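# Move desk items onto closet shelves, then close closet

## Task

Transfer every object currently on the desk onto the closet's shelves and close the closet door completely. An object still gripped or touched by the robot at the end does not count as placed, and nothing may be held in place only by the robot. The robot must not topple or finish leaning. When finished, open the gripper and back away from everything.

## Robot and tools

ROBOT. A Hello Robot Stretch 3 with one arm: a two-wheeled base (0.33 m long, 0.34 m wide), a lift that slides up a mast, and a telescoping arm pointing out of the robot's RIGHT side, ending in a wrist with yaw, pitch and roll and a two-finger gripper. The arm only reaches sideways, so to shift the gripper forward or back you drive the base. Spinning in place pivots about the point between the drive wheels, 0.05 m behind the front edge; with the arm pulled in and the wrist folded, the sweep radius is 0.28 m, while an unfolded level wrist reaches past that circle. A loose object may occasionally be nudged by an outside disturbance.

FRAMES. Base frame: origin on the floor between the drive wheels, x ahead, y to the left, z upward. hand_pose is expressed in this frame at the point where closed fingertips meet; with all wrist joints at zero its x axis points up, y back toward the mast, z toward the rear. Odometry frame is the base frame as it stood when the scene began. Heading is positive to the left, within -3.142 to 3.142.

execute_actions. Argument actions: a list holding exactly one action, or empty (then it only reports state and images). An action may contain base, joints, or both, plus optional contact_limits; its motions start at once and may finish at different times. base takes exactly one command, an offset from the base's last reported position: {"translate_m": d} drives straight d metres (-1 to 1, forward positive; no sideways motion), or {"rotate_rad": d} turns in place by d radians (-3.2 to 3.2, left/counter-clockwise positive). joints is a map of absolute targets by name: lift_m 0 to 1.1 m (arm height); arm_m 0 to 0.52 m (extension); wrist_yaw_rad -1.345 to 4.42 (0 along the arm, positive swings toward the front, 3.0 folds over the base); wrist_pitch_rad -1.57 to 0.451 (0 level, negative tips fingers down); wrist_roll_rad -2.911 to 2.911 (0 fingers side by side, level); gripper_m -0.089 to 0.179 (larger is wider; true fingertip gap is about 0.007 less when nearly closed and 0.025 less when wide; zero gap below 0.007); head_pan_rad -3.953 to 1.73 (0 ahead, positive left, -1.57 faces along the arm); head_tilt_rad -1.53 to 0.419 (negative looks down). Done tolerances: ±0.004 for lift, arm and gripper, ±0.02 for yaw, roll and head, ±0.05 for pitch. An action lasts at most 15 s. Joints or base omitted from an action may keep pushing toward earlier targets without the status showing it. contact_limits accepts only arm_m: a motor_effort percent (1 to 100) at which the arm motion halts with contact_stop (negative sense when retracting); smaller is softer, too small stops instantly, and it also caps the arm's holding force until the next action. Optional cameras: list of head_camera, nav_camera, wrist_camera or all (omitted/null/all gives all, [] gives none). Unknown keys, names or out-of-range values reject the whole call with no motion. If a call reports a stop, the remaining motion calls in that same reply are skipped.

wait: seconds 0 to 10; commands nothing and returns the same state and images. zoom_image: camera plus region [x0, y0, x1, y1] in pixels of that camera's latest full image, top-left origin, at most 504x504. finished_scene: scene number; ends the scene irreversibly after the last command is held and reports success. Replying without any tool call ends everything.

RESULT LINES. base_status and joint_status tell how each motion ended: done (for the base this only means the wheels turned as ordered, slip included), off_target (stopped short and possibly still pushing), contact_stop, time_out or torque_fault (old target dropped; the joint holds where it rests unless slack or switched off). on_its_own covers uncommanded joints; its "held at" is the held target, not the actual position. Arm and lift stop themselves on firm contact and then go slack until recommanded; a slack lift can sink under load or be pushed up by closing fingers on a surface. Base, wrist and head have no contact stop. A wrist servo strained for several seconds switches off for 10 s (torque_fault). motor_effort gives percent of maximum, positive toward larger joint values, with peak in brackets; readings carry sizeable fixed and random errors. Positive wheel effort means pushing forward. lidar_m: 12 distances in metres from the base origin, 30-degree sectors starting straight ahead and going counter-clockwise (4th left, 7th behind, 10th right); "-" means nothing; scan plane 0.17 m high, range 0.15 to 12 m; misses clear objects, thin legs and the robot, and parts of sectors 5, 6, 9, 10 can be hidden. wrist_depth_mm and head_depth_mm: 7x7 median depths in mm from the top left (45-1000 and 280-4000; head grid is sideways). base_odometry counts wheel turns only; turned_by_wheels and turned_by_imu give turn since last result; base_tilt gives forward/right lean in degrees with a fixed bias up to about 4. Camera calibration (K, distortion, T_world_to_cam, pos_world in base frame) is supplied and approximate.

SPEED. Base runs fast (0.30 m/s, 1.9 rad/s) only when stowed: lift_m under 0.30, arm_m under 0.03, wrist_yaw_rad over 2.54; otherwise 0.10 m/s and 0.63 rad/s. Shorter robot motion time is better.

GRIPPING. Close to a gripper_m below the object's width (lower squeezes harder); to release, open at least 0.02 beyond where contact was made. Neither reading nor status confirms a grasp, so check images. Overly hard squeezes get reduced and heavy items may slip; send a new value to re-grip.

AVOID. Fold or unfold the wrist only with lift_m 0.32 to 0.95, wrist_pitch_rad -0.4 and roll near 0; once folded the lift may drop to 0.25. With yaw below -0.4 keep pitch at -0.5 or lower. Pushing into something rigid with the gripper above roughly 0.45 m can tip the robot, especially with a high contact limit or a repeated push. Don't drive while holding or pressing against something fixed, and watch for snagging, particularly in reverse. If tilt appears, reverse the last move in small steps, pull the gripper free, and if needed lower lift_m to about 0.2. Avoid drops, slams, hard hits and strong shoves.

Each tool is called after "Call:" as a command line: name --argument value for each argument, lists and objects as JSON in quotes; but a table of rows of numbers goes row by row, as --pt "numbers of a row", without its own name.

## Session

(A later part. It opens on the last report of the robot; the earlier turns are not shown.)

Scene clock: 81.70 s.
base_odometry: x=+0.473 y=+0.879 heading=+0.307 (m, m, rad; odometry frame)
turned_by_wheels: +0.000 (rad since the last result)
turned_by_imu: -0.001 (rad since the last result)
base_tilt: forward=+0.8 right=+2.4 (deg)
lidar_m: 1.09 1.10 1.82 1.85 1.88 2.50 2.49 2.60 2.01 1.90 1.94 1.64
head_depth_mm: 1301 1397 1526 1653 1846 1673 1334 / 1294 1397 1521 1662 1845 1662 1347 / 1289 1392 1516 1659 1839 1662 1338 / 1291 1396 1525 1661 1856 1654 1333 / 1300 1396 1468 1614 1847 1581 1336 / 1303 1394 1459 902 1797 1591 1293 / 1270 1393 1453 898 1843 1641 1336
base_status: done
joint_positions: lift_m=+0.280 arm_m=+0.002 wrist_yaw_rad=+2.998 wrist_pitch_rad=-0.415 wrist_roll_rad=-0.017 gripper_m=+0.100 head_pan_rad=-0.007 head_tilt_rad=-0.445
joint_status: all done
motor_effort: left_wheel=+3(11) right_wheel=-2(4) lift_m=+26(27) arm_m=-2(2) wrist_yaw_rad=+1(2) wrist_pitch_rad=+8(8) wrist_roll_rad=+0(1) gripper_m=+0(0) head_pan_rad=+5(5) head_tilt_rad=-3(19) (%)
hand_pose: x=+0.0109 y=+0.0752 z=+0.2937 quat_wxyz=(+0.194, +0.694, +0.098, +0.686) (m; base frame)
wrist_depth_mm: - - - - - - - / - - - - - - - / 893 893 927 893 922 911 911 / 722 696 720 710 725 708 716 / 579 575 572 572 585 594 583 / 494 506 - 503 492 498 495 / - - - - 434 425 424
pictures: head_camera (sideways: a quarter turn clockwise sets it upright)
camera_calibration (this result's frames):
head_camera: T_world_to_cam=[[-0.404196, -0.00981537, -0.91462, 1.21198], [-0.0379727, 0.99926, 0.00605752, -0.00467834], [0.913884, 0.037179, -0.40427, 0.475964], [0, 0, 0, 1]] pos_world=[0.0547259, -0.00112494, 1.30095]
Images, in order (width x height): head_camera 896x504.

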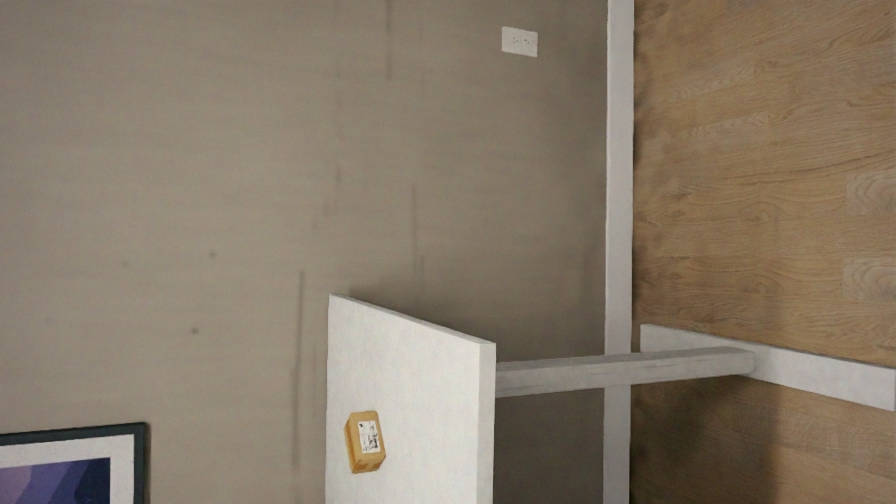

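Call:
execute_actions --actions '[{"base":{"translate_m":0.45}}]' --cameras '[]'

Call:
execute_actions --actions '[{"base":{"rotate_rad":1.57}}]' --cameras '[]'

Call:
execute_actions --actions '[{"base":{"translate_m":0.42},"joints":{"lift_m":0.93,"head_pan_rad":-1.57,"head_tilt_rad":-0.6}}]' --cameras '[]'

Call:
execute_actions --actions '[{"joints":{"wrist_yaw_rad":0,"wrist_pitch_rad":-0.6,"gripper_m":0.175,"lift_m":1.09}}]' --cameras '["wrist_camera","head_camera"]'

Scene clock: 85.10 s.
base_odometry: x=+0.902 y=+1.016 heading=+0.308 (m, m, rad; odometry frame)
turned_by_wheels: +0.000 (rad since the last result)
turned_by_imu: +0.000 (rad since the last result)
base_tilt: forward=+0.9 right=+2.3 (deg)
lidar_m: 1.11 0.67 1.48 1.87 1.92 2.54 2.95 2.86 1.98 1.87 1.68 1.17
head_depth_mm: 902 981 1062 1165 1288 1440 1344 / 901 980 1068 1174 1283 1446 1339 / 906 975 1069 1161 1290 1447 1330 / 902 976 1067 1168 1284 1450 1327 / 906 973 1067 1160 1286 1456 1326 / 900 974 1064 841 671 1435 1244 / 903 978 1060 840 584 458 865
base_status: done
joint_positions: lift_m=+0.280 arm_m=+0.002 wrist_yaw_rad=+2.998 wrist_pitch_rad=-0.415 wrist_roll_rad=-0.017 gripper_m=+0.100 head_pan_rad=-0.007 head_tilt_rad=-0.445
joint_status: not commanded
motor_effort: left_wheel=+3(10) right_wheel=-2(4) lift_m=+27(26) arm_m=-3(2) wrist_yaw_rad=+2(1) wrist_pitch_rad=+9(9) wrist_roll_rad=+0(0) gripper_m=+0(1) head_pan_rad=+5(5) head_tilt_rad=-3(3) (%)
hand_pose: x=+0.0108 y=+0.0752 z=+0.2937 quat_wxyz=(+0.194, +0.694, +0.098, +0.686) (m; base frame)
wrist_depth_mm: - - - - - - - / - - - - - - - / 885 915 918 912 916 916 886 / 708 697 713 708 709 698 712 / 568 584 580 569 576 579 539 / 491 501 - 510 499 491 483 / - - - - 430 427 429
pictures: none
No camera images: the call's "cameras" was empty. Leave "cameras" out to get every camera's image.

Scene clock: 87.30 s.
base_odometry: x=+0.902 y=+1.016 heading=+1.877 (m, m, rad; odometry frame)
turned_by_wheels: +1.570 (rad since the last result)
turned_by_imu: +1.558 (rad since the last result)
base_tilt: forward=+0.8 right=+2.3 (deg)
lidar_m: 1.87 1.93 2.53 2.95 2.85 1.98 1.87 1.69 1.17 1.10 0.67 1.47
head_depth_mm: 1603 1706 1602 928 1901 1665 1338 / 1578 1708 1806 2069 2169 1660 1338 / 1606 1723 1883 2056 2179 1660 1335 / 1573 1701 1839 2022 2155 1656 1329 / 1568 1704 1848 2032 2160 1643 1328 / 1574 1714 1860 2025 2152 1647 1327 / 1586 1707 1857 2021 2137 1636 1323
base_status: done
joint_positions: lift_m=+0.280 arm_m=+0.002 wrist_yaw_rad=+2.998 wrist_pitch_rad=-0.415 wrist_roll_rad=-0.017 gripper_m=+0.100 head_pan_rad=-0.007 head_tilt_rad=-0.446
joint_status: not commanded
motor_effort: left_wheel=-1(7) right_wheel=+2(9) lift_m=+26(27) arm_m=-2(3) wrist_yaw_rad=+1(2) wrist_pitch_rad=+9(9) wrist_roll_rad=+0(0) gripper_m=+1(1) head_pan_rad=+5(5) head_tilt_rad=-2(3) (%)
hand_pose: x=+0.0108 y=+0.0752 z=+0.2937 quat_wxyz=(+0.194, +0.694, +0.098, +0.686) (m; base frame)
wrist_depth_mm: - - - - - - - / - - - - - - - / 884 898 888 902 903 921 943 / 708 702 712 706 711 730 715 / 571 567 575 571 580 575 584 / 486 504 - 507 491 493 492 / - - - - 428 424 427
pictures: none
No camera images: the call's "cameras" was empty. Leave "cameras" out to get every camera's image.

Scene clock: 94.03 s.
base_odometry: x=+0.775 y=+1.416 heading=+1.877 (m, m, rad; odometry frame)
turned_by_wheels: +0.000 (rad since the last result)
turned_by_imu: -0.001 (rad since the last result)
base_tilt: forward=+0.8 right=+2.5 (deg)
lidar_m: 1.45 1.49 1.97 2.98 3.05 2.43 2.29 1.65 1.14 0.61 1.10 1.24
head_depth_mm: 876 963 1026 637 484 - - / 874 969 937 639 483 412 - / 879 975 931 629 482 412 - / 878 972 934 638 482 412 - / 878 973 924 635 481 411 - / 877 974 926 634 481 388 1228 / 877 972 925 635 482 398 1207
base_status: done
joint_positions: lift_m=+0.930 arm_m=+0.002 wrist_yaw_rad=+2.999 wrist_pitch_rad=-0.415 wrist_roll_rad=-0.017 gripper_m=+0.100 head_pan_rad=-1.563 head_tilt_rad=-0.593
joint_status: all done
motor_effort: left_wheel=-1(10) right_wheel=+3(7) lift_m=+44(45) arm_m=-2(2) wrist_yaw_rad=+1(2) wrist_pitch_rad=+9(9) wrist_roll_rad=+0(1) gripper_m=+0(0) head_pan_rad=-4(57) head_tilt_rad=-3(17) (%)
hand_pose: x=+0.0108 y=+0.0752 z=+0.9430 quat_wxyz=(+0.194, +0.694, +0.098, +0.686) (m; base frame)
wrist_depth_mm: - - - - - - - / - - - - - - - / - - - - - - - / - - - - - - - / - - - - - - - / - - - - - - - / - - - - - - -
pictures: none
No camera images: the call's "cameras" was empty. Leave "cameras" out to get every camera's image.

Scene clock: 96.53 s.
base_odometry: x=+0.775 y=+1.416 heading=+1.877 (m, m, rad; odometry frame)
turned_by_wheels: +0.000 (rad since the last result)
turned_by_imu: +0.000 (rad since the last result)
base_tilt: forward=+0.8 right=+2.3 (deg)
lidar_m: 1.45 1.49 1.97 2.98 3.04 2.42 2.29 1.65 1.14 0.61 1.10 1.24
head_depth_mm: 858 - - - - - 1197 / 858 - - - - - 1198 / 864 978 - 634 - 370 1142 / 877 967 929 637 467 389 1219 / 877 971 931 665 466 389 1219 / 880 976 926 635 483 388 1216 / 874 977 927 634 481 397 1219
base_status: not commanded
joint_positions: lift_m=+1.090 arm_m=+0.002 wrist_yaw_rad=+0.003 wrist_pitch_rad=-0.611 wrist_roll_rad=-0.017 gripper_m=+0.175 head_pan_rad=-1.563 head_tilt_rad=-0.593
joint_status: all done
motor_effort: left_wheel=-2(2) right_wheel=+3(2) lift_m=+44(51) arm_m=-2(2) wrist_yaw_rad=-2(3) wrist_pitch_rad=+7(8) wrist_roll_rad=+0(0) gripper_m=-1(83) head_pan_rad=-4(4) head_tilt_rad=-4(3) (%)
hand_pose: x=-0.0210 y=-0.3434 z=+1.0616 quat_wxyz=(+0.681, +0.216, -0.668, -0.210) (m; base frame)
wrist_depth_mm: 627 625 600 626 641 789 763 / 488 491 498 412 490 851 883 / 408 408 406 406 403 419 - / 352 345 347 345 346 343 - / 301 305 300 301 299 306 - / - 262 266 265 266 266 272 / 234 239 241 237 238 239 234
pictures: head_camera (sideways: a quarter turn clockwise sets it upright), wrist_camera
camera_calibration (this result's frames):
head_camera: T_world_to_cam=[[-0.0168018, 0.534265, -0.84515, 1.11901], [0.998602, 0.0513348, 0.012599, -0.0195159], [0.0501168, -0.843757, -0.53438, 0.650532], [0, 0, 0, 1]] pos_world=[0.00568747, -0.0479548, 1.29361]
wrist_camera: T_world_to_cam=[[-0.998421, -0.0507535, 0.0240718, -0.0603754], [-0.053357, 0.722907, -0.688882, 1.00696], [0.0175615, -0.689079, -0.724473, 0.701564], [0, 0, 0, 1]] pos_world=[-0.0188724, -0.247568, 1.20339]
Images, in order (width x height): head_camera 896x504, wrist_camera 644x364.

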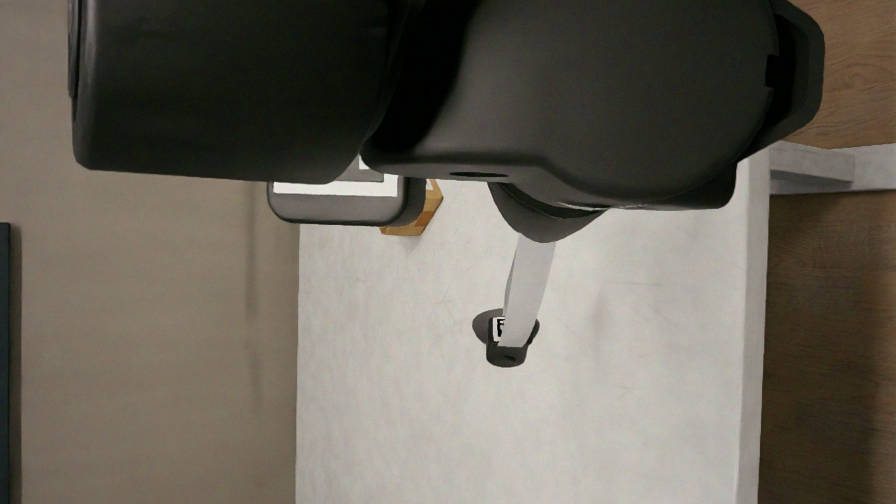

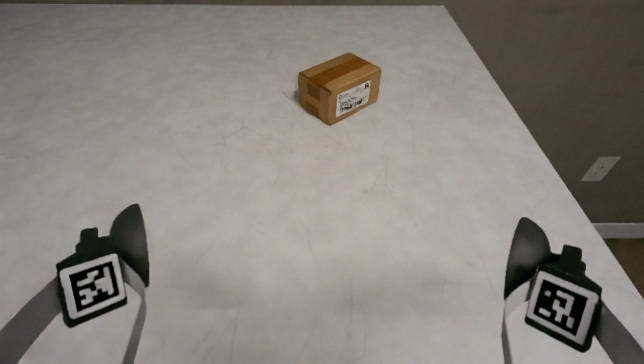

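Call:
execute_actions --actions '[{"base":{"translate_m":-0.01},"joints":{"arm_m":0.335}}]' --cameras '[]'

Call:
execute_actions --actions '[{"joints":{"lift_m":1.015}}]' --cameras '["wrist_camera"]'

Scene clock: 100.37 s.
base_odometry: x=+0.778 y=+1.407 heading=+1.877 (m, m, rad; odometry frame)
turned_by_wheels: +0.000 (rad since the last result)
turned_by_imu: +0.000 (rad since the last result)
base_tilt: forward=+0.8 right=+2.4 (deg)
lidar_m: 1.46 1.50 1.99 2.97 3.04 2.42 2.28 1.64 1.14 0.61 1.10 1.24
head_depth_mm: - 979 1050 638 484 389 1220 / - - 878 636 483 389 1216 / 865 941 872 630 482 389 1132 / 872 971 874 637 483 389 1214 / 877 970 931 635 482 389 1212 / 880 975 928 636 480 388 1213 / 880 975 928 633 481 399 1217
base_status: done
joint_positions: lift_m=+1.090 arm_m=+0.335 wrist_yaw_rad=+0.001 wrist_pitch_rad=-0.611 wrist_roll_rad=-0.017 gripper_m=+0.175 head_pan_rad=-1.563 head_tilt_rad=-0.593
joint_status: all done
motor_effort: left_wheel=-2(5) right_wheel=+2(5) lift_m=+45(44) arm_m=+1(3) wrist_yaw_rad=-1(2) wrist_pitch_rad=+7(6) wrist_roll_rad=+0(0) gripper_m=-1(1) head_pan_rad=-4(4) head_tilt_rad=-3(3) (%)
hand_pose: x=-0.0213 y=-0.6757 z=+1.0616 quat_wxyz=(+0.680, +0.215, -0.668, -0.211) (m; base frame)
wrist_depth_mm: 479 470 479 480 480 477 486 / 498 507 515 507 513 522 540 / 403 407 400 403 400 432 615 / 343 346 342 345 340 341 698 / 297 304 301 298 299 305 807 / - 264 264 262 265 264 - / 235 240 238 191 238 240 235
pictures: none
No camera images: the call's "cameras" was empty. Leave "cameras" out to get every camera's image.

Scene clock: 101.87 s.
base_odometry: x=+0.778 y=+1.407 heading=+1.877 (m, m, rad; odometry frame)
turned_by_wheels: +0.000 (rad since the last result)
turned_by_imu: +0.000 (rad since the last result)
base_tilt: forward=+0.8 right=+2.3 (deg)
lidar_m: 1.46 1.50 1.99 2.97 3.05 2.42 2.28 1.65 1.14 0.61 1.10 1.25
head_depth_mm: 872 937 1069 637 483 389 1222 / 878 - - 636 483 390 1222 / 878 938 - 619 484 389 1142 / 877 975 1001 634 482 389 1219 / 880 972 929 635 481 388 1223 / 881 970 926 635 482 388 1215 / 882 974 926 632 481 398 1220
base_status: not commanded
joint_positions: lift_m=+1.015 arm_m=+0.335 wrist_yaw_rad=+0.001 wrist_pitch_rad=-0.611 wrist_roll_rad=-0.017 gripper_m=+0.175 head_pan_rad=-1.563 head_tilt_rad=-0.593
joint_status: all done
motor_effort: left_wheel=-1(1) right_wheel=+3(3) lift_m=+26(37) arm_m=+2(2) wrist_yaw_rad=-1(1) wrist_pitch_rad=+7(7) wrist_roll_rad=+0(0) gripper_m=+1(0) head_pan_rad=-4(4) head_tilt_rad=-3(2) (%)
hand_pose: x=-0.0213 y=-0.6757 z=+0.9872 quat_wxyz=(+0.680, +0.215, -0.668, -0.211) (m; base frame)
wrist_depth_mm: 454 451 460 453 461 463 475 / 339 345 345 346 343 345 537 / 286 283 285 286 285 286 568 / 243 242 241 243 243 241 242 / 211 214 210 152 211 213 210 / - 184 134 134 141 186 185 / 165 164 120 120 161 168 165
pictures: wrist_camera
camera_calibration (this result's frames):
wrist_camera: T_world_to_cam=[[-0.998495, -0.0492944, 0.0240462, -0.0747276], [-0.0522916, 0.723352, -0.688497, 1.19583], [0.0165452, -0.688718, -0.724841, 0.419266], [0, 0, 0, 1]] pos_world=[-0.0190202, -0.579931, 1.12902]
Images, in order (width x height): wrist_camera 644x364.

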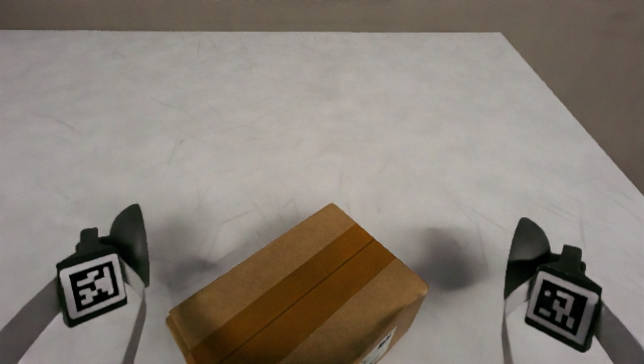

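Slightly overshot; retract a bit and lower.

Call:
execute_actions --actions '[{"base":{"translate_m":0.015},"joints":{"arm_m":0.31,"lift_m":1.0}}]' --cameras '[]'

Call:
execute_actions --actions '[{"joints":{"gripper_m":0.0}}]' --cameras '[]'

Call:
execute_actions --actions '[{"joints":{"lift_m":1.09}}]' --cameras '[]'

Call:
execute_actions --actions '[{"joints":{"arm_m":0.0}}]' --cameras '["wrist_camera"]'

Scene clock: 104.23 s.
base_odometry: x=+0.774 y=+1.421 heading=+1.877 (m, m, rad; odometry frame)
turned_by_wheels: +0.000 (rad since the last result)
turned_by_imu: +0.000 (rad since the last result)
base_tilt: forward=+0.8 right=+2.4 (deg)
lidar_m: 1.44 1.49 1.97 2.97 3.04 2.44 2.30 1.65 1.14 0.61 1.09 1.23
head_depth_mm: 876 944 1031 637 483 389 1224 / 874 940 - 623 483 389 1212 / 880 961 - 609 483 389 1153 / 880 968 933 636 484 389 1221 / 880 972 928 635 483 388 1217 / 878 972 928 634 481 388 1214 / 874 973 928 634 480 387 1216
base_status: done
joint_positions: lift_m=+1.000 arm_m=+0.310 wrist_yaw_rad=+0.001 wrist_pitch_rad=-0.612 wrist_roll_rad=-0.017 gripper_m=+0.175 head_pan_rad=-1.563 head_tilt_rad=-0.593
joint_status: all done
motor_effort: left_wheel=-2(2) right_wheel=+2(7) lift_m=+27(29) arm_m=-2(5) wrist_yaw_rad=-1(1) wrist_pitch_rad=+7(7) wrist_roll_rad=+1(0) gripper_m=+0(1) head_pan_rad=-4(4) head_tilt_rad=-4(4) (%)
hand_pose: x=-0.0213 y=-0.6512 z=+0.9722 quat_wxyz=(+0.680, +0.215, -0.668, -0.211) (m; base frame)
wrist_depth_mm: 402 398 408 401 399 419 493 / 316 314 316 315 314 312 552 / 261 263 261 263 263 260 262 / 224 221 222 154 210 222 223 / 194 196 141 134 137 194 191 / - 169 150 118 150 171 172 / 151 154 150 111 154 153 151
pictures: none
No camera images: the call's "cameras" was empty. Leave "cameras" out to get every camera's image.

Scene clock: 106.47 s.
base_odometry: x=+0.774 y=+1.421 heading=+1.877 (m, m, rad; odometry frame)
turned_by_wheels: +0.000 (rad since the last result)
turned_by_imu: +0.000 (rad since the last result)
base_tilt: forward=+0.9 right=+2.4 (deg)
lidar_m: 1.44 1.49 1.96 2.98 3.05 2.43 2.30 1.65 1.14 0.61 1.10 1.23
head_depth_mm: 875 944 1032 635 483 389 1224 / 876 938 - 637 484 389 1224 / 876 953 - 608 483 389 1162 / 878 973 926 635 483 388 1221 / 877 973 929 633 483 388 1214 / 876 975 930 633 481 388 1218 / 875 975 930 634 480 388 1216
base_status: not commanded
joint_positions: lift_m=+1.000 arm_m=+0.310 wrist_yaw_rad=+0.001 wrist_pitch_rad=-0.612 wrist_roll_rad=-0.017 gripper_m=+0.001 head_pan_rad=-1.563 head_tilt_rad=-0.593
joint_status: all done
motor_effort: left_wheel=-1(2) right_wheel=+2(3) lift_m=+26(26) arm_m=-2(3) wrist_yaw_rad=+0(1) wrist_pitch_rad=+7(7) wrist_roll_rad=+0(0) gripper_m=-33(100) head_pan_rad=-4(4) head_tilt_rad=-4(4) (%)
hand_pose: x=-0.0214 y=-0.6511 z=+0.9721 quat_wxyz=(+0.680, +0.215, -0.668, -0.211) (m; base frame)
wrist_depth_mm: 403 405 406 395 397 418 502 / 316 317 316 314 318 316 550 / 259 262 261 252 260 260 259 / 223 222 223 153 210 222 224 / 193 195 136 133 139 193 193 / 172 171 153 127 122 171 172 / 154 153 153 151 152 154 153
pictures: none
No camera images: the call's "cameras" was empty. Leave "cameras" out to get every camera's image.

Scene clock: 108.13 s.
base_odometry: x=+0.774 y=+1.421 heading=+1.877 (m, m, rad; odometry frame)
turned_by_wheels: +0.000 (rad since the last result)
turned_by_imu: +0.000 (rad since the last result)
base_tilt: forward=+0.8 right=+2.4 (deg)
lidar_m: 1.45 1.49 1.97 2.98 3.05 2.43 2.30 1.65 1.14 0.61 1.10 1.23
head_depth_mm: - 963 1033 637 485 389 1222 / - - 935 636 483 390 1222 / 862 957 776 635 482 390 1165 / 876 968 930 634 483 389 1213 / 877 968 926 635 483 389 1222 / 878 975 927 633 483 388 1210 / 879 977 928 635 480 387 1214
base_status: not commanded
joint_positions: lift_m=+1.090 arm_m=+0.310 wrist_yaw_rad=+0.001 wrist_pitch_rad=-0.621 wrist_roll_rad=-0.017 gripper_m=+0.010 head_pan_rad=-1.563 head_tilt_rad=-0.593
joint_status: all done
on_its_own: gripper_m is held at +0.010, not at your +0.000, by its stall guard, which is still easing
motor_effort: left_wheel=-1(1) right_wheel=+2(1) lift_m=+45(46) arm_m=-2(2) wrist_yaw_rad=+0(0) wrist_pitch_rad=+12(12) wrist_roll_rad=+0(0) gripper_m=-7(33) head_pan_rad=-5(4) head_tilt_rad=-4(2) (%)
hand_pose: x=-0.0214 y=-0.6497 z=+1.0597 quat_wxyz=(+0.679, +0.218, -0.667, -0.214) (m; base frame)
wrist_depth_mm: 492 498 497 500 499 494 500 / 479 471 473 474 478 559 569 / 398 403 395 381 394 415 639 / 341 346 340 153 321 341 767 / 294 293 140 132 139 294 823 / 264 263 150 128 121 260 262 / 239 234 236 230 232 238 236
pictures: none
No camera images: the call's "cameras" was empty. Leave "cameras" out to get every camera's image.

Scene clock: 111.60 s.
base_odometry: x=+0.774 y=+1.421 heading=+1.877 (m, m, rad; odometry frame)
turned_by_wheels: +0.000 (rad since the last result)
turned_by_imu: +0.000 (rad since the last result)
base_tilt: forward=+0.8 right=+2.4 (deg)
lidar_m: 1.44 1.49 1.96 2.98 3.03 2.44 2.29 1.64 1.14 0.61 1.10 1.23
head_depth_mm: 854 - - - - - 1198 / 854 - - - - - 1192 / 863 964 - 383 - 369 1156 / 875 965 930 635 466 388 1225 / 877 975 928 634 482 389 1222 / 878 972 933 633 482 388 1222 / 877 976 930 633 480 388 1218
base_status: not commanded
joint_positions: lift_m=+1.090 arm_m=+0.002 wrist_yaw_rad=+0.001 wrist_pitch_rad=-0.621 wrist_roll_rad=-0.017 gripper_m=+0.026 head_pan_rad=-1.563 head_tilt_rad=-0.593
joint_status: all done
joint sent to its limit — the command would take arm_m past its lower limit, so that joint was sent only as far as its limit.
on_its_own: gripper_m is held at +0.025, not at your +0.000, by its stall guard, which is still easing
motor_effort: left_wheel=-1(1) right_wheel=+2(2) lift_m=+45(45) arm_m=-2(1) wrist_yaw_rad=+0(0) wrist_pitch_rad=+12(12) wrist_roll_rad=+0(0) gripper_m=-21(28) head_pan_rad=-4(4) head_tilt_rad=-3(3) (%)
hand_pose: x=-0.0214 y=-0.3417 z=+1.0597 quat_wxyz=(+0.679, +0.218, -0.667, -0.214) (m; base frame)
wrist_depth_mm: 598 597 596 603 612 777 797 / 483 485 482 475 484 870 910 / 403 399 401 385 399 396 - / 341 343 342 153 321 344 - / 298 299 139 133 139 298 304 / 264 262 153 127 121 262 261 / 239 237 238 235 233 236 236
pictures: wrist_camera
camera_calibration (this result's frames):
wrist_camera: T_world_to_cam=[[-0.998519, -0.049029, 0.0235974, -0.0595403], [-0.0519429, 0.729744, -0.681744, 0.999212], [0.0162052, -0.68196, -0.73121, 0.710833], [0, 0, 0, 1]] pos_world=[-0.0190693, -0.247329, 1.20238]
Images, in order (width x height): wrist_camera 644x364.

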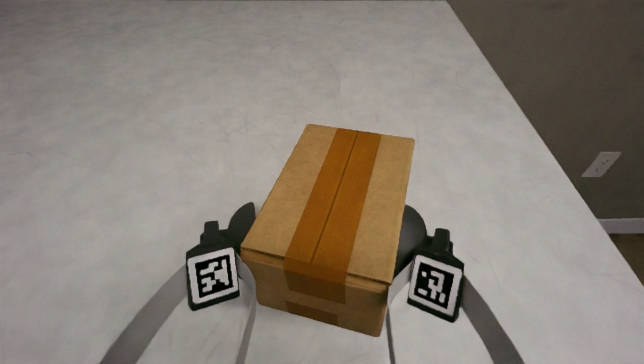

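Call:
execute_actions --actions '[{"base":{"rotate_rad":1.57},"joints":{"head_pan_rad":0,"head_tilt_rad":-0.1,"wrist_pitch_rad":-0.4}}]' --cameras '[]'

Call:
execute_actions --actions '[{"joints":{"lift_m":0.9}}]' --cameras '[]'

Call:
execute_actions --actions '[{"joints":{"wrist_yaw_rad":3.0}}]' --cameras '[]'

Call:
execute_actions --actions '[{"joints":{"lift_m":0.28}}]' --cameras '["head_camera","wrist_camera"]'

Scene clock: 115.17 s.
base_odometry: x=+0.774 y=+1.421 heading=-2.836 (m, m, rad; odometry frame)
turned_by_wheels: +1.570 (rad since the last result)
turned_by_imu: +1.562 (rad since the last result)
base_tilt: forward=+0.9 right=+2.3 (deg)
lidar_m: 2.98 3.04 2.43 2.29 1.64 1.14 0.61 1.10 1.23 1.45 1.49 1.96
head_depth_mm: 2110 3477 3663 3701 3762 2657 1904 / 2148 2873 2918 2960 3050 2660 1865 / 2142 2832 3562 3682 3720 2664 1848 / 2154 2822 2883 3011 3047 2612 1862 / 2154 2853 2924 3019 3046 2598 1851 / 2185 2817 2892 2980 3036 2576 1825 / 2213 2809 2967 3013 3077 2565 1817
base_status: done
joint_positions: lift_m=+1.090 arm_m=+0.002 wrist_yaw_rad=+0.001 wrist_pitch_rad=-0.431 wrist_roll_rad=-0.017 gripper_m=+0.029 head_pan_rad=-0.007 head_tilt_rad=-0.112
joint_status: all done
on_its_own: gripper_m is held at +0.028, not at your +0.000, by its stall guard, which is not easing now
motor_effort: left_wheel=-1(7) right_wheel=+2(3) lift_m=+45(46) arm_m=-3(2) wrist_yaw_rad=+0(0) wrist_pitch_rad=+18(18) wrist_roll_rad=+0(0) gripper_m=-19(20) head_pan_rad=+4(57) head_tilt_rad=+6(38) (%)
hand_pose: x=-0.0214 y=-0.3700 z=+1.0993 quat_wxyz=(+0.697, +0.153, -0.684, -0.150) (m; base frame)
wrist_depth_mm: - - - - - - - / - - - - - 789 825 / - - - - - 583 597 / - - - 154 - 478 470 / - - 140 133 139 403 375 / - - 153 127 122 - 324 / - - - - - - 288
pictures: none
No camera images: the call's "cameras" was empty. Leave "cameras" out to get every camera's image.

Scene clock: 117.73 s.
base_odometry: x=+0.774 y=+1.421 heading=-2.836 (m, m, rad; odometry frame)
turned_by_wheels: +0.000 (rad since the last result)
turned_by_imu: +0.000 (rad since the last result)
base_tilt: forward=+0.9 right=+2.2 (deg)
lidar_m: 2.98 3.04 2.43 2.29 1.64 1.14 0.61 1.10 1.23 1.45 1.49 1.96
head_depth_mm: 2116 3490 3619 3742 3801 2660 1890 / 2143 2824 2924 2952 3098 2696 1864 / 2148 2788 3668 3669 3731 2638 1854 / 2147 2860 2908 3018 3113 2620 1838 / 2172 2823 2950 2967 3023 2619 1840 / 2166 2843 2911 2952 3034 2565 1835 / 2182 2849 2912 2988 3066 2569 1823
base_status: not commanded
joint_positions: lift_m=+0.900 arm_m=+0.002 wrist_yaw_rad=+0.001 wrist_pitch_rad=-0.430 wrist_roll_rad=-0.017 gripper_m=+0.029 head_pan_rad=-0.007 head_tilt_rad=-0.112
joint_status: all done
on_its_own: gripper_m is held at +0.028, not at your +0.000, by its stall guard, which is not easing now
motor_effort: left_wheel=-1(1) right_wheel=+2(2) lift_m=+27(39) arm_m=-2(3) wrist_yaw_rad=-1(1) wrist_pitch_rad=+18(18) wrist_roll_rad=+0(1) gripper_m=-20(19) head_pan_rad=+5(5) head_tilt_rad=+7(6) (%)
hand_pose: x=-0.0214 y=-0.3701 z=+0.9102 quat_wxyz=(+0.697, +0.153, -0.684, -0.150) (m; base frame)
wrist_depth_mm: - - - - - 459 400 / - - - - - - 283 / - - - - - - - / - - - 152 - - - / - - 140 133 139 - - / - - 154 128 121 - - / - - - - - - -
pictures: none
No camera images: the call's "cameras" was empty. Leave "cameras" out to get every camera's image.

Scene clock: 120.23 s.
base_odometry: x=+0.774 y=+1.421 heading=-2.836 (m, m, rad; odometry frame)
turned_by_wheels: +0.000 (rad since the last result)
turned_by_imu: +0.000 (rad since the last result)
base_tilt: forward=+0.8 right=+2.3 (deg)
lidar_m: 2.98 3.05 2.43 2.29 1.64 1.14 0.61 1.10 1.23 1.44 1.48 1.96
head_depth_mm: 2088 3566 3684 3773 3840 2691 1871 / 2113 2852 2936 3013 3028 2657 1879 / 2152 2825 3645 3688 3857 2655 1864 / 2166 2836 2895 2965 3013 2629 1864 / 2180 2796 2908 2960 3023 2604 1830 / 2182 2813 2878 2957 3048 2563 1809 / 2189 2800 2974 2934 3087 2567 1834
base_status: not commanded
joint_positions: lift_m=+0.900 arm_m=+0.002 wrist_yaw_rad=+2.997 wrist_pitch_rad=-0.430 wrist_roll_rad=-0.017 gripper_m=+0.029 head_pan_rad=-0.007 head_tilt_rad=-0.112
joint_status: all done
on_its_own: gripper_m is held at +0.028, not at your +0.000, by its stall guard, which is not easing now
motor_effort: left_wheel=-1(1) right_wheel=+4(3) lift_m=+27(27) arm_m=-3(2) wrist_yaw_rad=+2(3) wrist_pitch_rad=+17(18) wrist_roll_rad=+0(0) gripper_m=-21(19) head_pan_rad=+4(4) head_tilt_rad=+6(7) (%)
hand_pose: x=+0.0108 y=+0.0732 z=+0.9102 quat_wxyz=(+0.200, +0.694, +0.103, +0.684) (m; base frame)
wrist_depth_mm: - - - - - - - / - - - - - - - / - - - - - - - / - - - 153 - - - / - - 132 133 138 - - / - - 142 128 121 - - / - - - - - - -
pictures: none
No camera images: the call's "cameras" was empty. Leave "cameras" out to get every camera's image.

Scene clock: 126.70 s.
base_odometry: x=+0.774 y=+1.421 heading=-2.836 (m, m, rad; odometry frame)
turned_by_wheels: +0.000 (rad since the last result)
turned_by_imu: -0.001 (rad since the last result)
base_tilt: forward=+0.8 right=+2.3 (deg)
lidar_m: 2.97 3.06 2.43 2.29 1.64 1.14 0.61 1.10 1.23 1.45 1.49 1.96
head_depth_mm: 2083 3470 3656 3675 3798 2683 1885 / 2127 2848 2909 2992 3028 2693 1881 / 2149 2811 3696 3691 3784 2623 1855 / 2140 2831 2939 2954 3080 2623 1845 / 2183 2832 2885 2947 3078 2620 1830 / 2183 2835 2935 2997 3046 2559 1844 / 2208 2862 2975 3032 3053 2602 1824
base_status: not commanded
joint_positions: lift_m=+0.280 arm_m=+0.002 wrist_yaw_rad=+3.000 wrist_pitch_rad=-0.430 wrist_roll_rad=-0.017 gripper_m=+0.029 head_pan_rad=-0.006 head_tilt_rad=-0.110
joint_status: all done
on_its_own: gripper_m is held at +0.028, not at your +0.000, by its stall guard, which is not easing now
motor_effort: left_wheel=-2(8) right_wheel=+3(3) lift_m=+27(29) arm_m=-2(2) wrist_yaw_rad=+0(2) wrist_pitch_rad=+17(18) wrist_roll_rad=+0(0) gripper_m=-19(20) head_pan_rad=+4(4) head_tilt_rad=+5(7) (%)
hand_pose: x=+0.0102 y=+0.0734 z=+0.2904 quat_wxyz=(+0.199, +0.694, +0.103, +0.685) (m; base frame)
wrist_depth_mm: - - - - - - - / - - - - - - - / 873 866 856 850 864 866 880 / 691 677 677 155 640 696 680 / 570 568 132 133 139 574 574 / 480 499 142 128 121 485 487 / - - - - 414 419 423
pictures: head_camera (sideways: a quarter turn clockwise sets it upright), wrist_camera
camera_calibration (this result's frames):
head_camera: T_world_to_cam=[[-0.0810999, -0.0120915, -0.996633, 1.3172], [-0.0380066, 0.999237, -0.00903033, 0.0149652], [0.995981, 0.0371462, -0.0814976, 0.055356], [0, 0, 0, 1]] pos_world=[0.0522604, -0.00108312, 1.31742]
wrist_camera: T_world_to_cam=[[0.994625, -0.0983467, 0.0323743, -0.00875898], [-0.0318742, -0.588336, -0.807988, 0.306637], [0.0985099, 0.802614, -0.588309, 0.279604], [0, 0, 0, 1]] pos_world=[-0.00905808, -0.04487, 0.412537]
Images, in order (width x height): head_camera 896x504, wrist_camera 644x364.

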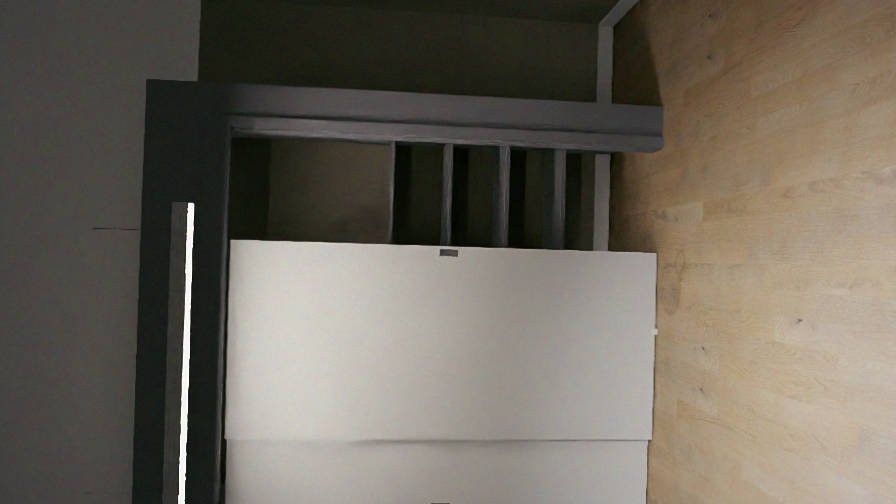

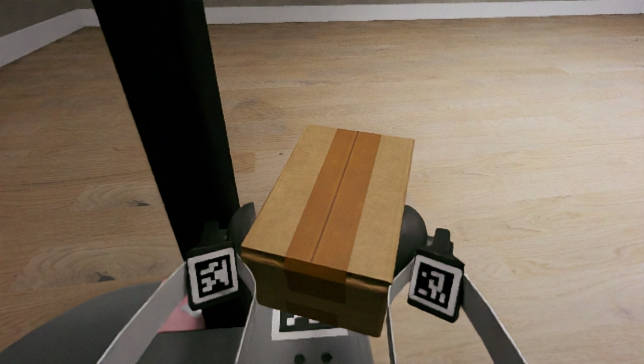

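Call:
execute_actions --actions '[{"base":{"rotate_rad":-0.13}}]' --cameras '[]'

Call:
execute_actions --actions '[{"base":{"translate_m":1.0}}]' --cameras '[]'

Call:
execute_actions --actions '[{"base":{"translate_m":1.0}}]' --cameras '[]'

Call:
execute_actions --actions '[{"base":{"translate_m":0.6}}]' --cameras '[]'

Call:
execute_actions --actions '[{"base":{"rotate_rad":1.70},"joints":{"lift_m":0.76,"head_pan_rad":-1.57,"head_tilt_rad":-0.5}}]' --cameras '["head_camera"]'

Scene clock: 127.97 s.
base_odometry: x=+0.774 y=+1.421 heading=-2.966 (m, m, rad; odometry frame)
turned_by_wheels: -0.130 (rad since the last result)
turned_by_imu: -0.129 (rad since the last result)
base_tilt: forward=+0.7 right=+2.4 (deg)
lidar_m: 2.98 2.98 2.56 2.29 1.95 1.20 0.61 1.08 1.23 1.45 1.46 1.78
head_depth_mm: 2098 2917 3084 3046 2963 2677 1875 / 2126 3485 3779 3856 3822 2711 1892 / 2132 2970 2969 3041 3819 2648 1861 / 2136 2898 3694 3670 3676 2640 1867 / 2148 2804 3594 3380 3436 2590 1839 / 2163 2769 2889 2919 2951 2563 1850 / 2190 2764 2773 2884 2900 2583 1809
base_status: done
joint_positions: lift_m=+0.280 arm_m=+0.002 wrist_yaw_rad=+3.000 wrist_pitch_rad=-0.430 wrist_roll_rad=-0.017 gripper_m=+0.029 head_pan_rad=-0.006 head_tilt_rad=-0.110
joint_status: not commanded
on_its_own: gripper_m is held at +0.028, not at your +0.000, by its stall guard, which is not easing now
motor_effort: left_wheel=+3(9) right_wheel=-2(5) lift_m=+27(27) arm_m=-2(2) wrist_yaw_rad=+0(1) wrist_pitch_rad=+17(17) wrist_roll_rad=+0(0) gripper_m=-19(20) head_pan_rad=+4(4) head_tilt_rad=+6(5) (%)
hand_pose: x=+0.0102 y=+0.0734 z=+0.2904 quat_wxyz=(+0.199, +0.694, +0.103, +0.685) (m; base frame)
wrist_depth_mm: - - - - - - - / - - - - - - - / 866 885 875 810 826 875 867 / 695 679 693 153 644 685 692 / 564 562 133 132 139 585 569 / 477 499 142 128 122 493 478 / - - - - 411 424 416
pictures: none
No camera images: the call's "cameras" was empty. Leave "cameras" out to get every camera's image.

Scene clock: 132.97 s.
base_odometry: x=-0.211 y=+1.246 heading=-2.966 (m, m, rad; odometry frame)
turned_by_wheels: +0.000 (rad since the last result)
turned_by_imu: -0.001 (rad since the last result)
base_tilt: forward=+0.9 right=+2.4 (deg)
lidar_m: 1.99 2.00 2.42 2.49 2.50 2.30 1.61 1.82 1.41 1.25 1.28 1.54
head_depth_mm: 2116 2631 2629 2648 2587 2488 1884 / 2148 2734 2785 2835 2884 2722 1857 / 1891 1916 1960 2005 2041 2109 1877 / 1858 2600 2693 2723 2565 2363 1859 / 1821 2588 2621 2702 2723 2615 1850 / 1787 1859 1902 1928 1971 2013 1837 / 1760 1833 1846 1908 1946 1968 1825
base_status: done
joint_positions: lift_m=+0.280 arm_m=+0.002 wrist_yaw_rad=+3.000 wrist_pitch_rad=-0.430 wrist_roll_rad=-0.017 gripper_m=+0.029 head_pan_rad=-0.006 head_tilt_rad=-0.110
joint_status: not commanded
on_its_own: gripper_m is held at +0.028, not at your +0.000, by its stall guard, which is not easing now
motor_effort: left_wheel=+4(12) right_wheel=-2(6) lift_m=+28(27) arm_m=-2(2) wrist_yaw_rad=+0(0) wrist_pitch_rad=+17(17) wrist_roll_rad=+1(0) gripper_m=-20(19) head_pan_rad=+4(4) head_tilt_rad=+6(6) (%)
hand_pose: x=+0.0102 y=+0.0734 z=+0.2904 quat_wxyz=(+0.199, +0.694, +0.103, +0.685) (m; base frame)
wrist_depth_mm: - - - - - - - / - - - - - - - / 850 884 862 818 860 897 869 / 690 692 692 153 641 696 699 / 572 574 133 133 139 581 568 / 482 499 142 128 121 491 489 / - - - - 415 426 425
pictures: none
No camera images: the call's "cameras" was empty. Leave "cameras" out to get every camera's image.

Scene clock: 137.97 s.
base_odometry: x=-1.196 y=+1.071 heading=-2.966 (m, m, rad; odometry frame)
turned_by_wheels: +0.000 (rad since the last result)
turned_by_imu: -0.001 (rad since the last result)
base_tilt: forward=+0.8 right=+2.3 (deg)
lidar_m: 1.00 1.07 1.22 2.69 2.70 3.25 2.61 1.93 1.21 1.08 1.08 1.30
head_depth_mm: 1696 1738 1773 1826 1859 1889 1886 / 937 960 981 999 1025 1842 1737 / 918 938 958 980 998 1027 1056 / 1623 1654 1676 1640 1419 1463 1144 / 1586 1634 1650 1692 1699 1595 1709 / 1570 1601 1631 1656 1662 1593 1646 / 1548 1569 1609 1634 1645 1581 1629
base_status: done
joint_positions: lift_m=+0.280 arm_m=+0.002 wrist_yaw_rad=+3.000 wrist_pitch_rad=-0.430 wrist_roll_rad=-0.017 gripper_m=+0.029 head_pan_rad=-0.006 head_tilt_rad=-0.110
joint_status: not commanded
on_its_own: gripper_m is held at +0.028, not at your +0.000, by its stall guard, which is not easing now
motor_effort: left_wheel=+3(12) right_wheel=-2(4) lift_m=+27(27) arm_m=-2(2) wrist_yaw_rad=+0(1) wrist_pitch_rad=+17(17) wrist_roll_rad=+0(0) gripper_m=-20(19) head_pan_rad=+4(4) head_tilt_rad=+5(5) (%)
hand_pose: x=+0.0102 y=+0.0734 z=+0.2904 quat_wxyz=(+0.199, +0.694, +0.103, +0.685) (m; base frame)
wrist_depth_mm: - - - - - - 900 / - - - - - - 929 / 866 847 877 819 877 849 873 / 690 691 670 153 636 711 715 / 569 557 132 132 139 580 570 / 482 500 142 128 121 495 490 / - - - - 406 424 426
pictures: none
No camera images: the call's "cameras" was empty. Leave "cameras" out to get every camera's image.

Scene clock: 141.60 s.
base_odometry: x=-1.786 y=+0.966 heading=-2.966 (m, m, rad; odometry frame)
turned_by_wheels: +0.000 (rad since the last result)
turned_by_imu: +0.000 (rad since the last result)
base_tilt: forward=+0.9 right=+2.3 (deg)
lidar_m: 0.40 1.15 0.61 0.95 2.82 3.40 3.23 1.75 1.07 0.96 0.96 0.45
head_depth_mm: 360 366 375 383 391 401 410 / 354 361 369 375 385 393 402 / 334 341 348 355 364 372 380 / 423 412 402 393 384 380 389 / 1033 1059 1075 1096 1008 1065 847 / 1016 1046 1066 1081 986 1070 840 / 999 1027 1042 1060 973 1063 835
base_status: done
joint_positions: lift_m=+0.280 arm_m=+0.002 wrist_yaw_rad=+3.000 wrist_pitch_rad=-0.430 wrist_roll_rad=-0.017 gripper_m=+0.029 head_pan_rad=-0.006 head_tilt_rad=-0.110
joint_status: not commanded
on_its_own: gripper_m is held at +0.028, not at your +0.000, by its stall guard, which is not easing now
motor_effort: left_wheel=+3(12) right_wheel=-2(7) lift_m=+27(27) arm_m=-3(2) wrist_yaw_rad=+1(1) wrist_pitch_rad=+17(17) wrist_roll_rad=+1(0) gripper_m=-19(19) head_pan_rad=+4(4) head_tilt_rad=+6(5) (%)
hand_pose: x=+0.0102 y=+0.0734 z=+0.2904 quat_wxyz=(+0.199, +0.694, +0.103, +0.685) (m; base frame)
wrist_depth_mm: - - - - 748 593 - / - - - - 781 - - / 859 847 871 825 753 830 903 / 687 681 694 153 639 692 694 / 571 570 132 133 139 573 574 / 477 492 141 128 122 484 492 / - - - - 410 421 420
pictures: none
No camera images: the call's "cameras" was empty. Leave "cameras" out to get every camera's image.

Scene clock: 146.80 s.
base_odometry: x=-1.786 y=+0.966 heading=-1.266 (m, m, rad; odometry frame)
turned_by_wheels: +1.700 (rad since the last result)
turned_by_imu: +1.690 (rad since the last result)
base_tilt: forward=+0.7 right=+2.3 (deg)
lidar_m: 1.30 2.87 3.75 3.22 1.47 1.02 0.96 0.98 0.43 0.40 1.17 0.61
head_depth_mm: 293 319 355 398 452 515 598 / 313 332 360 392 434 505 587 / 928 1022 947 1099 889 584 607 / 922 1018 1027 1212 1003 1127 1287 / 924 1021 1030 1204 997 1114 1280 / 925 1024 1019 1211 998 1157 1282 / 927 1027 1017 1211 995 1151 1280
base_status: done
joint_positions: lift_m=+0.760 arm_m=+0.002 wrist_yaw_rad=+3.000 wrist_pitch_rad=-0.430 wrist_roll_rad=-0.017 gripper_m=+0.029 head_pan_rad=-1.563 head_tilt_rad=-0.494
joint_status: all done
on_its_own: gripper_m is held at +0.028, not at your +0.000, by its stall guard, which is not easing now
motor_effort: left_wheel=-2(6) right_wheel=+2(8) lift_m=+45(45) arm_m=-3(2) wrist_yaw_rad=+1(0) wrist_pitch_rad=+17(17) wrist_roll_rad=+0(0) gripper_m=-19(18) head_pan_rad=-5(57) head_tilt_rad=-2(31) (%)
hand_pose: x=+0.0102 y=+0.0734 z=+0.7697 quat_wxyz=(+0.199, +0.694, +0.103, +0.685) (m; base frame)
wrist_depth_mm: - - - - - - - / - - - - - - - / - - - - - - - / - - - 154 - - - / - - 132 133 139 - - / - - - 127 122 - - / 916 915 928 872 857 888 905
pictures: head_camera (sideways: a quarter turn clockwise sets it upright)
camera_calibration (this result's frames):
head_camera: T_world_to_cam=[[-0.0161312, 0.448263, -0.893756, 1.1824], [0.998593, 0.0523755, 0.00824553, -0.0138495], [0.0505071, -0.892366, -0.448477, 0.538757], [0, 0, 0, 1]] pos_world=[0.00569248, -0.0485315, 1.29851]
Images, in order (width x height): head_camera 896x504.

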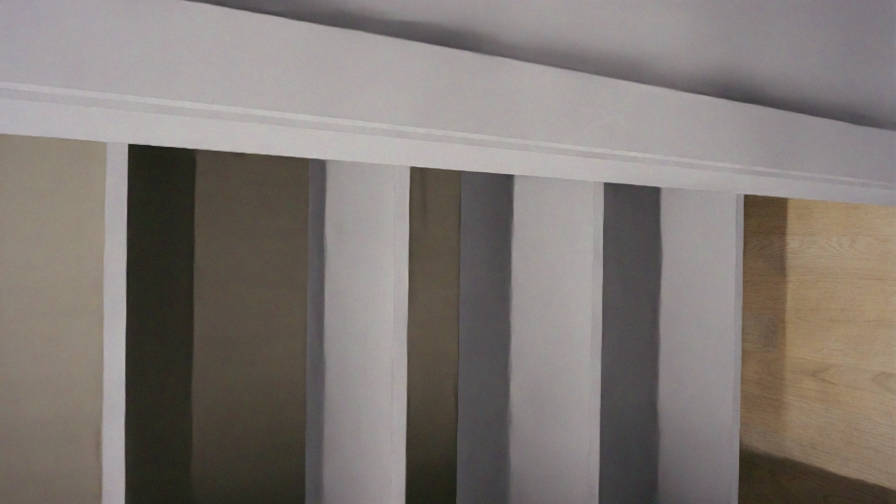

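Same geometry. Forward 0.1, unfold, extend.

Call:
execute_actions --actions '[{"base":{"translate_m":0.1}}]' --cameras '[]'

Call:
execute_actions --actions '[{"joints":{"wrist_yaw_rad":0,"wrist_pitch_rad":0}}]' --cameras '[]'

Call:
execute_actions --actions '[{"base":{"translate_m":0.05},"joints":{"arm_m":0.51}}]' --cameras '["wrist_camera","head_camera"]'

Scene clock: 150.37 s.
base_odometry: x=-1.756 y=+0.871 heading=-1.266 (m, m, rad; odometry frame)
turned_by_wheels: +0.000 (rad since the last result)
turned_by_imu: -0.001 (rad since the last result)
base_tilt: forward=+0.7 right=+2.3 (deg)
lidar_m: 1.28 2.77 3.60 3.21 1.62 1.12 1.06 1.08 0.42 0.53 0.54 0.55
head_depth_mm: 782 778 773 490 486 503 563 / 918 1000 976 1055 963 1054 708 / 921 1010 1027 1157 1004 1123 1287 / 920 1013 1027 1191 1002 1119 1289 / 922 1015 1024 1194 996 1121 1286 / 922 1025 1017 1200 996 1117 1286 / 923 1017 1012 1203 992 1109 1289
base_status: done
joint_positions: lift_m=+0.760 arm_m=+0.002 wrist_yaw_rad=+3.000 wrist_pitch_rad=-0.430 wrist_roll_rad=-0.017 gripper_m=+0.029 head_pan_rad=-1.563 head_tilt_rad=-0.494
joint_status: not commanded
on_its_own: gripper_m is held at +0.028, not at your +0.000, by its stall guard, which is not easing now
motor_effort: left_wheel=-2(4) right_wheel=+2(7) lift_m=+46(46) arm_m=-2(2) wrist_yaw_rad=+0(0) wrist_pitch_rad=+17(17) wrist_roll_rad=+0(1) gripper_m=-19(19) head_pan_rad=-5(4) head_tilt_rad=-3(3) (%)
hand_pose: x=+0.0102 y=+0.0734 z=+0.7697 quat_wxyz=(+0.199, +0.694, +0.103, +0.685) (m; base frame)
wrist_depth_mm: - - - - - - - / - - - - - - - / - - - - - - - / - - - 154 - - - / - - 132 133 139 - - / - - - 128 121 - - / 894 895 882 910 898 899 877
pictures: none
No camera images: the call's "cameras" was empty. Leave "cameras" out to get every camera's image.

Scene clock: 152.83 s.
base_odometry: x=-1.756 y=+0.871 heading=-1.266 (m, m, rad; odometry frame)
turned_by_wheels: +0.000 (rad since the last result)
turned_by_imu: +0.000 (rad since the last result)
base_tilt: forward=+0.8 right=+2.5 (deg)
lidar_m: 1.28 2.76 3.63 3.21 1.62 1.12 1.06 1.08 0.42 0.52 0.54 0.55
head_depth_mm: 780 779 773 490 485 503 562 / 917 1001 981 1048 963 1039 706 / 923 1011 1033 1159 1007 493 1335 / 923 1018 1029 1190 1009 1123 1310 / 918 1021 1025 1202 999 1120 1296 / 923 1017 1022 1201 1002 1114 1287 / 918 1014 1015 1207 995 1112 1288
base_status: not commanded
joint_positions: lift_m=+0.760 arm_m=+0.002 wrist_yaw_rad=+0.003 wrist_pitch_rad=-0.035 wrist_roll_rad=-0.017 gripper_m=+0.029 head_pan_rad=-1.563 head_tilt_rad=-0.494
joint_status: all done
on_its_own: gripper_m is held at +0.028, not at your +0.000, by its stall guard, which is not easing now
motor_effort: left_wheel=-2(2) right_wheel=+3(2) lift_m=+45(45) arm_m=-2(2) wrist_yaw_rad=-2(0) wrist_pitch_rad=+20(20) wrist_roll_rad=+0(1) gripper_m=-20(20) head_pan_rad=-4(4) head_tilt_rad=-3(3) (%)
hand_pose: x=-0.0208 y=-0.4025 z=+0.8652 quat_wxyz=(+0.713, +0.014, -0.701, -0.012) (m; base frame)
wrist_depth_mm: 802 814 805 810 690 227 154 / 804 813 851 834 597 228 153 / 833 865 872 835 658 225 155 / 865 858 896 153 540 225 159 / 543 564 140 133 139 224 157 / 926 915 154 128 121 208 160 / 727 732 764 720 691 208 166
pictures: none
No camera images: the call's "cameras" was empty. Leave "cameras" out to get every camera's image.

Scene clock: 157.73 s.
base_odometry: x=-1.741 y=+0.823 heading=-1.266 (m, m, rad; odometry frame)
turned_by_wheels: +0.000 (rad since the last result)
turned_by_imu: -0.001 (rad since the last result)
base_tilt: forward=+0.8 right=+2.3 (deg)
lidar_m: 1.27 2.71 3.54 3.65 1.70 1.18 1.11 1.13 0.44 0.98 0.50 0.55
head_depth_mm: 890 924 872 856 891 551 - / 915 1005 1043 1146 1251 1101 1245 / 912 1012 1035 750 961 1120 1291 / 914 1009 1024 1150 999 1123 1287 / 914 1013 1021 1194 994 1118 1287 / 916 1014 1018 1200 997 1114 1284 / 921 1019 1019 1199 996 1115 1280
base_status: done
joint_positions: lift_m=+0.760 arm_m=+0.510 wrist_yaw_rad=+0.001 wrist_pitch_rad=-0.034 wrist_roll_rad=-0.017 gripper_m=+0.029 head_pan_rad=-1.563 head_tilt_rad=-0.494
joint_status: all done
on_its_own: gripper_m is held at +0.028, not at your +0.000, by its stall guard, which is not easing now
motor_effort: left_wheel=-1(3) right_wheel=+2(6) lift_m=+45(46) arm_m=+2(2) wrist_yaw_rad=-1(2) wrist_pitch_rad=+19(20) wrist_roll_rad=+0(0) gripper_m=-19(19) head_pan_rad=-4(4) head_tilt_rad=-3(4) (%)
hand_pose: x=-0.0211 y=-0.9100 z=+0.8655 quat_wxyz=(+0.713, +0.013, -0.701, -0.012) (m; base frame)
wrist_depth_mm: 318 312 300 291 285 279 256 / 360 362 365 363 366 365 285 / 371 373 371 365 375 375 278 / 381 388 384 154 385 389 281 / 394 401 140 132 139 400 277 / 394 393 154 128 121 380 280 / 310 313 313 304 306 324 276
pictures: head_camera (sideways: a quarter turn clockwise sets it upright), wrist_camera
camera_calibration (this result's frames):
head_camera: T_world_to_cam=[[-0.0160533, 0.448266, -0.893756, 1.1824], [0.998603, 0.052202, 0.00824552, -0.0138496], [0.050352, -0.892375, -0.448477, 0.538758], [0, 0, 0, 1]] pos_world=[0.00568404, -0.0485314, 1.29851]
wrist_camera: T_world_to_cam=[[-0.9985, -0.0288184, 0.0465554, -0.0840207], [-0.0519529, 0.230229, -0.971749, 1.07798], [0.0172858, -0.97271, -0.23138, -0.515824], [0, 0, 0, 1]] pos_world=[-0.0189739, -0.752351, 0.93209]
Images, in order (width x height): head_camera 896x504, wrist_camera 644x364.

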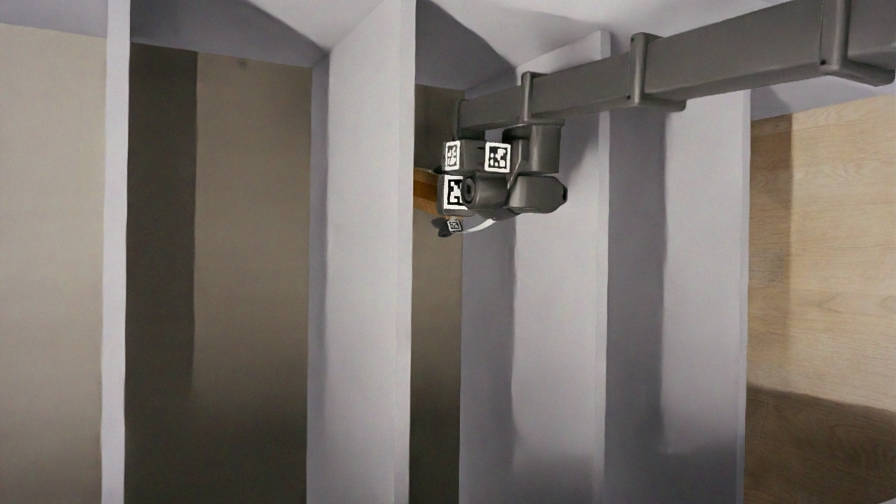

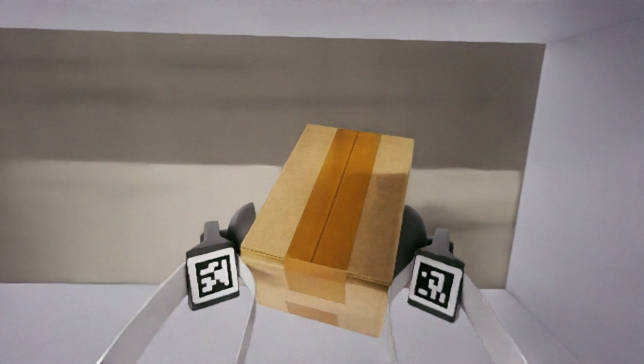

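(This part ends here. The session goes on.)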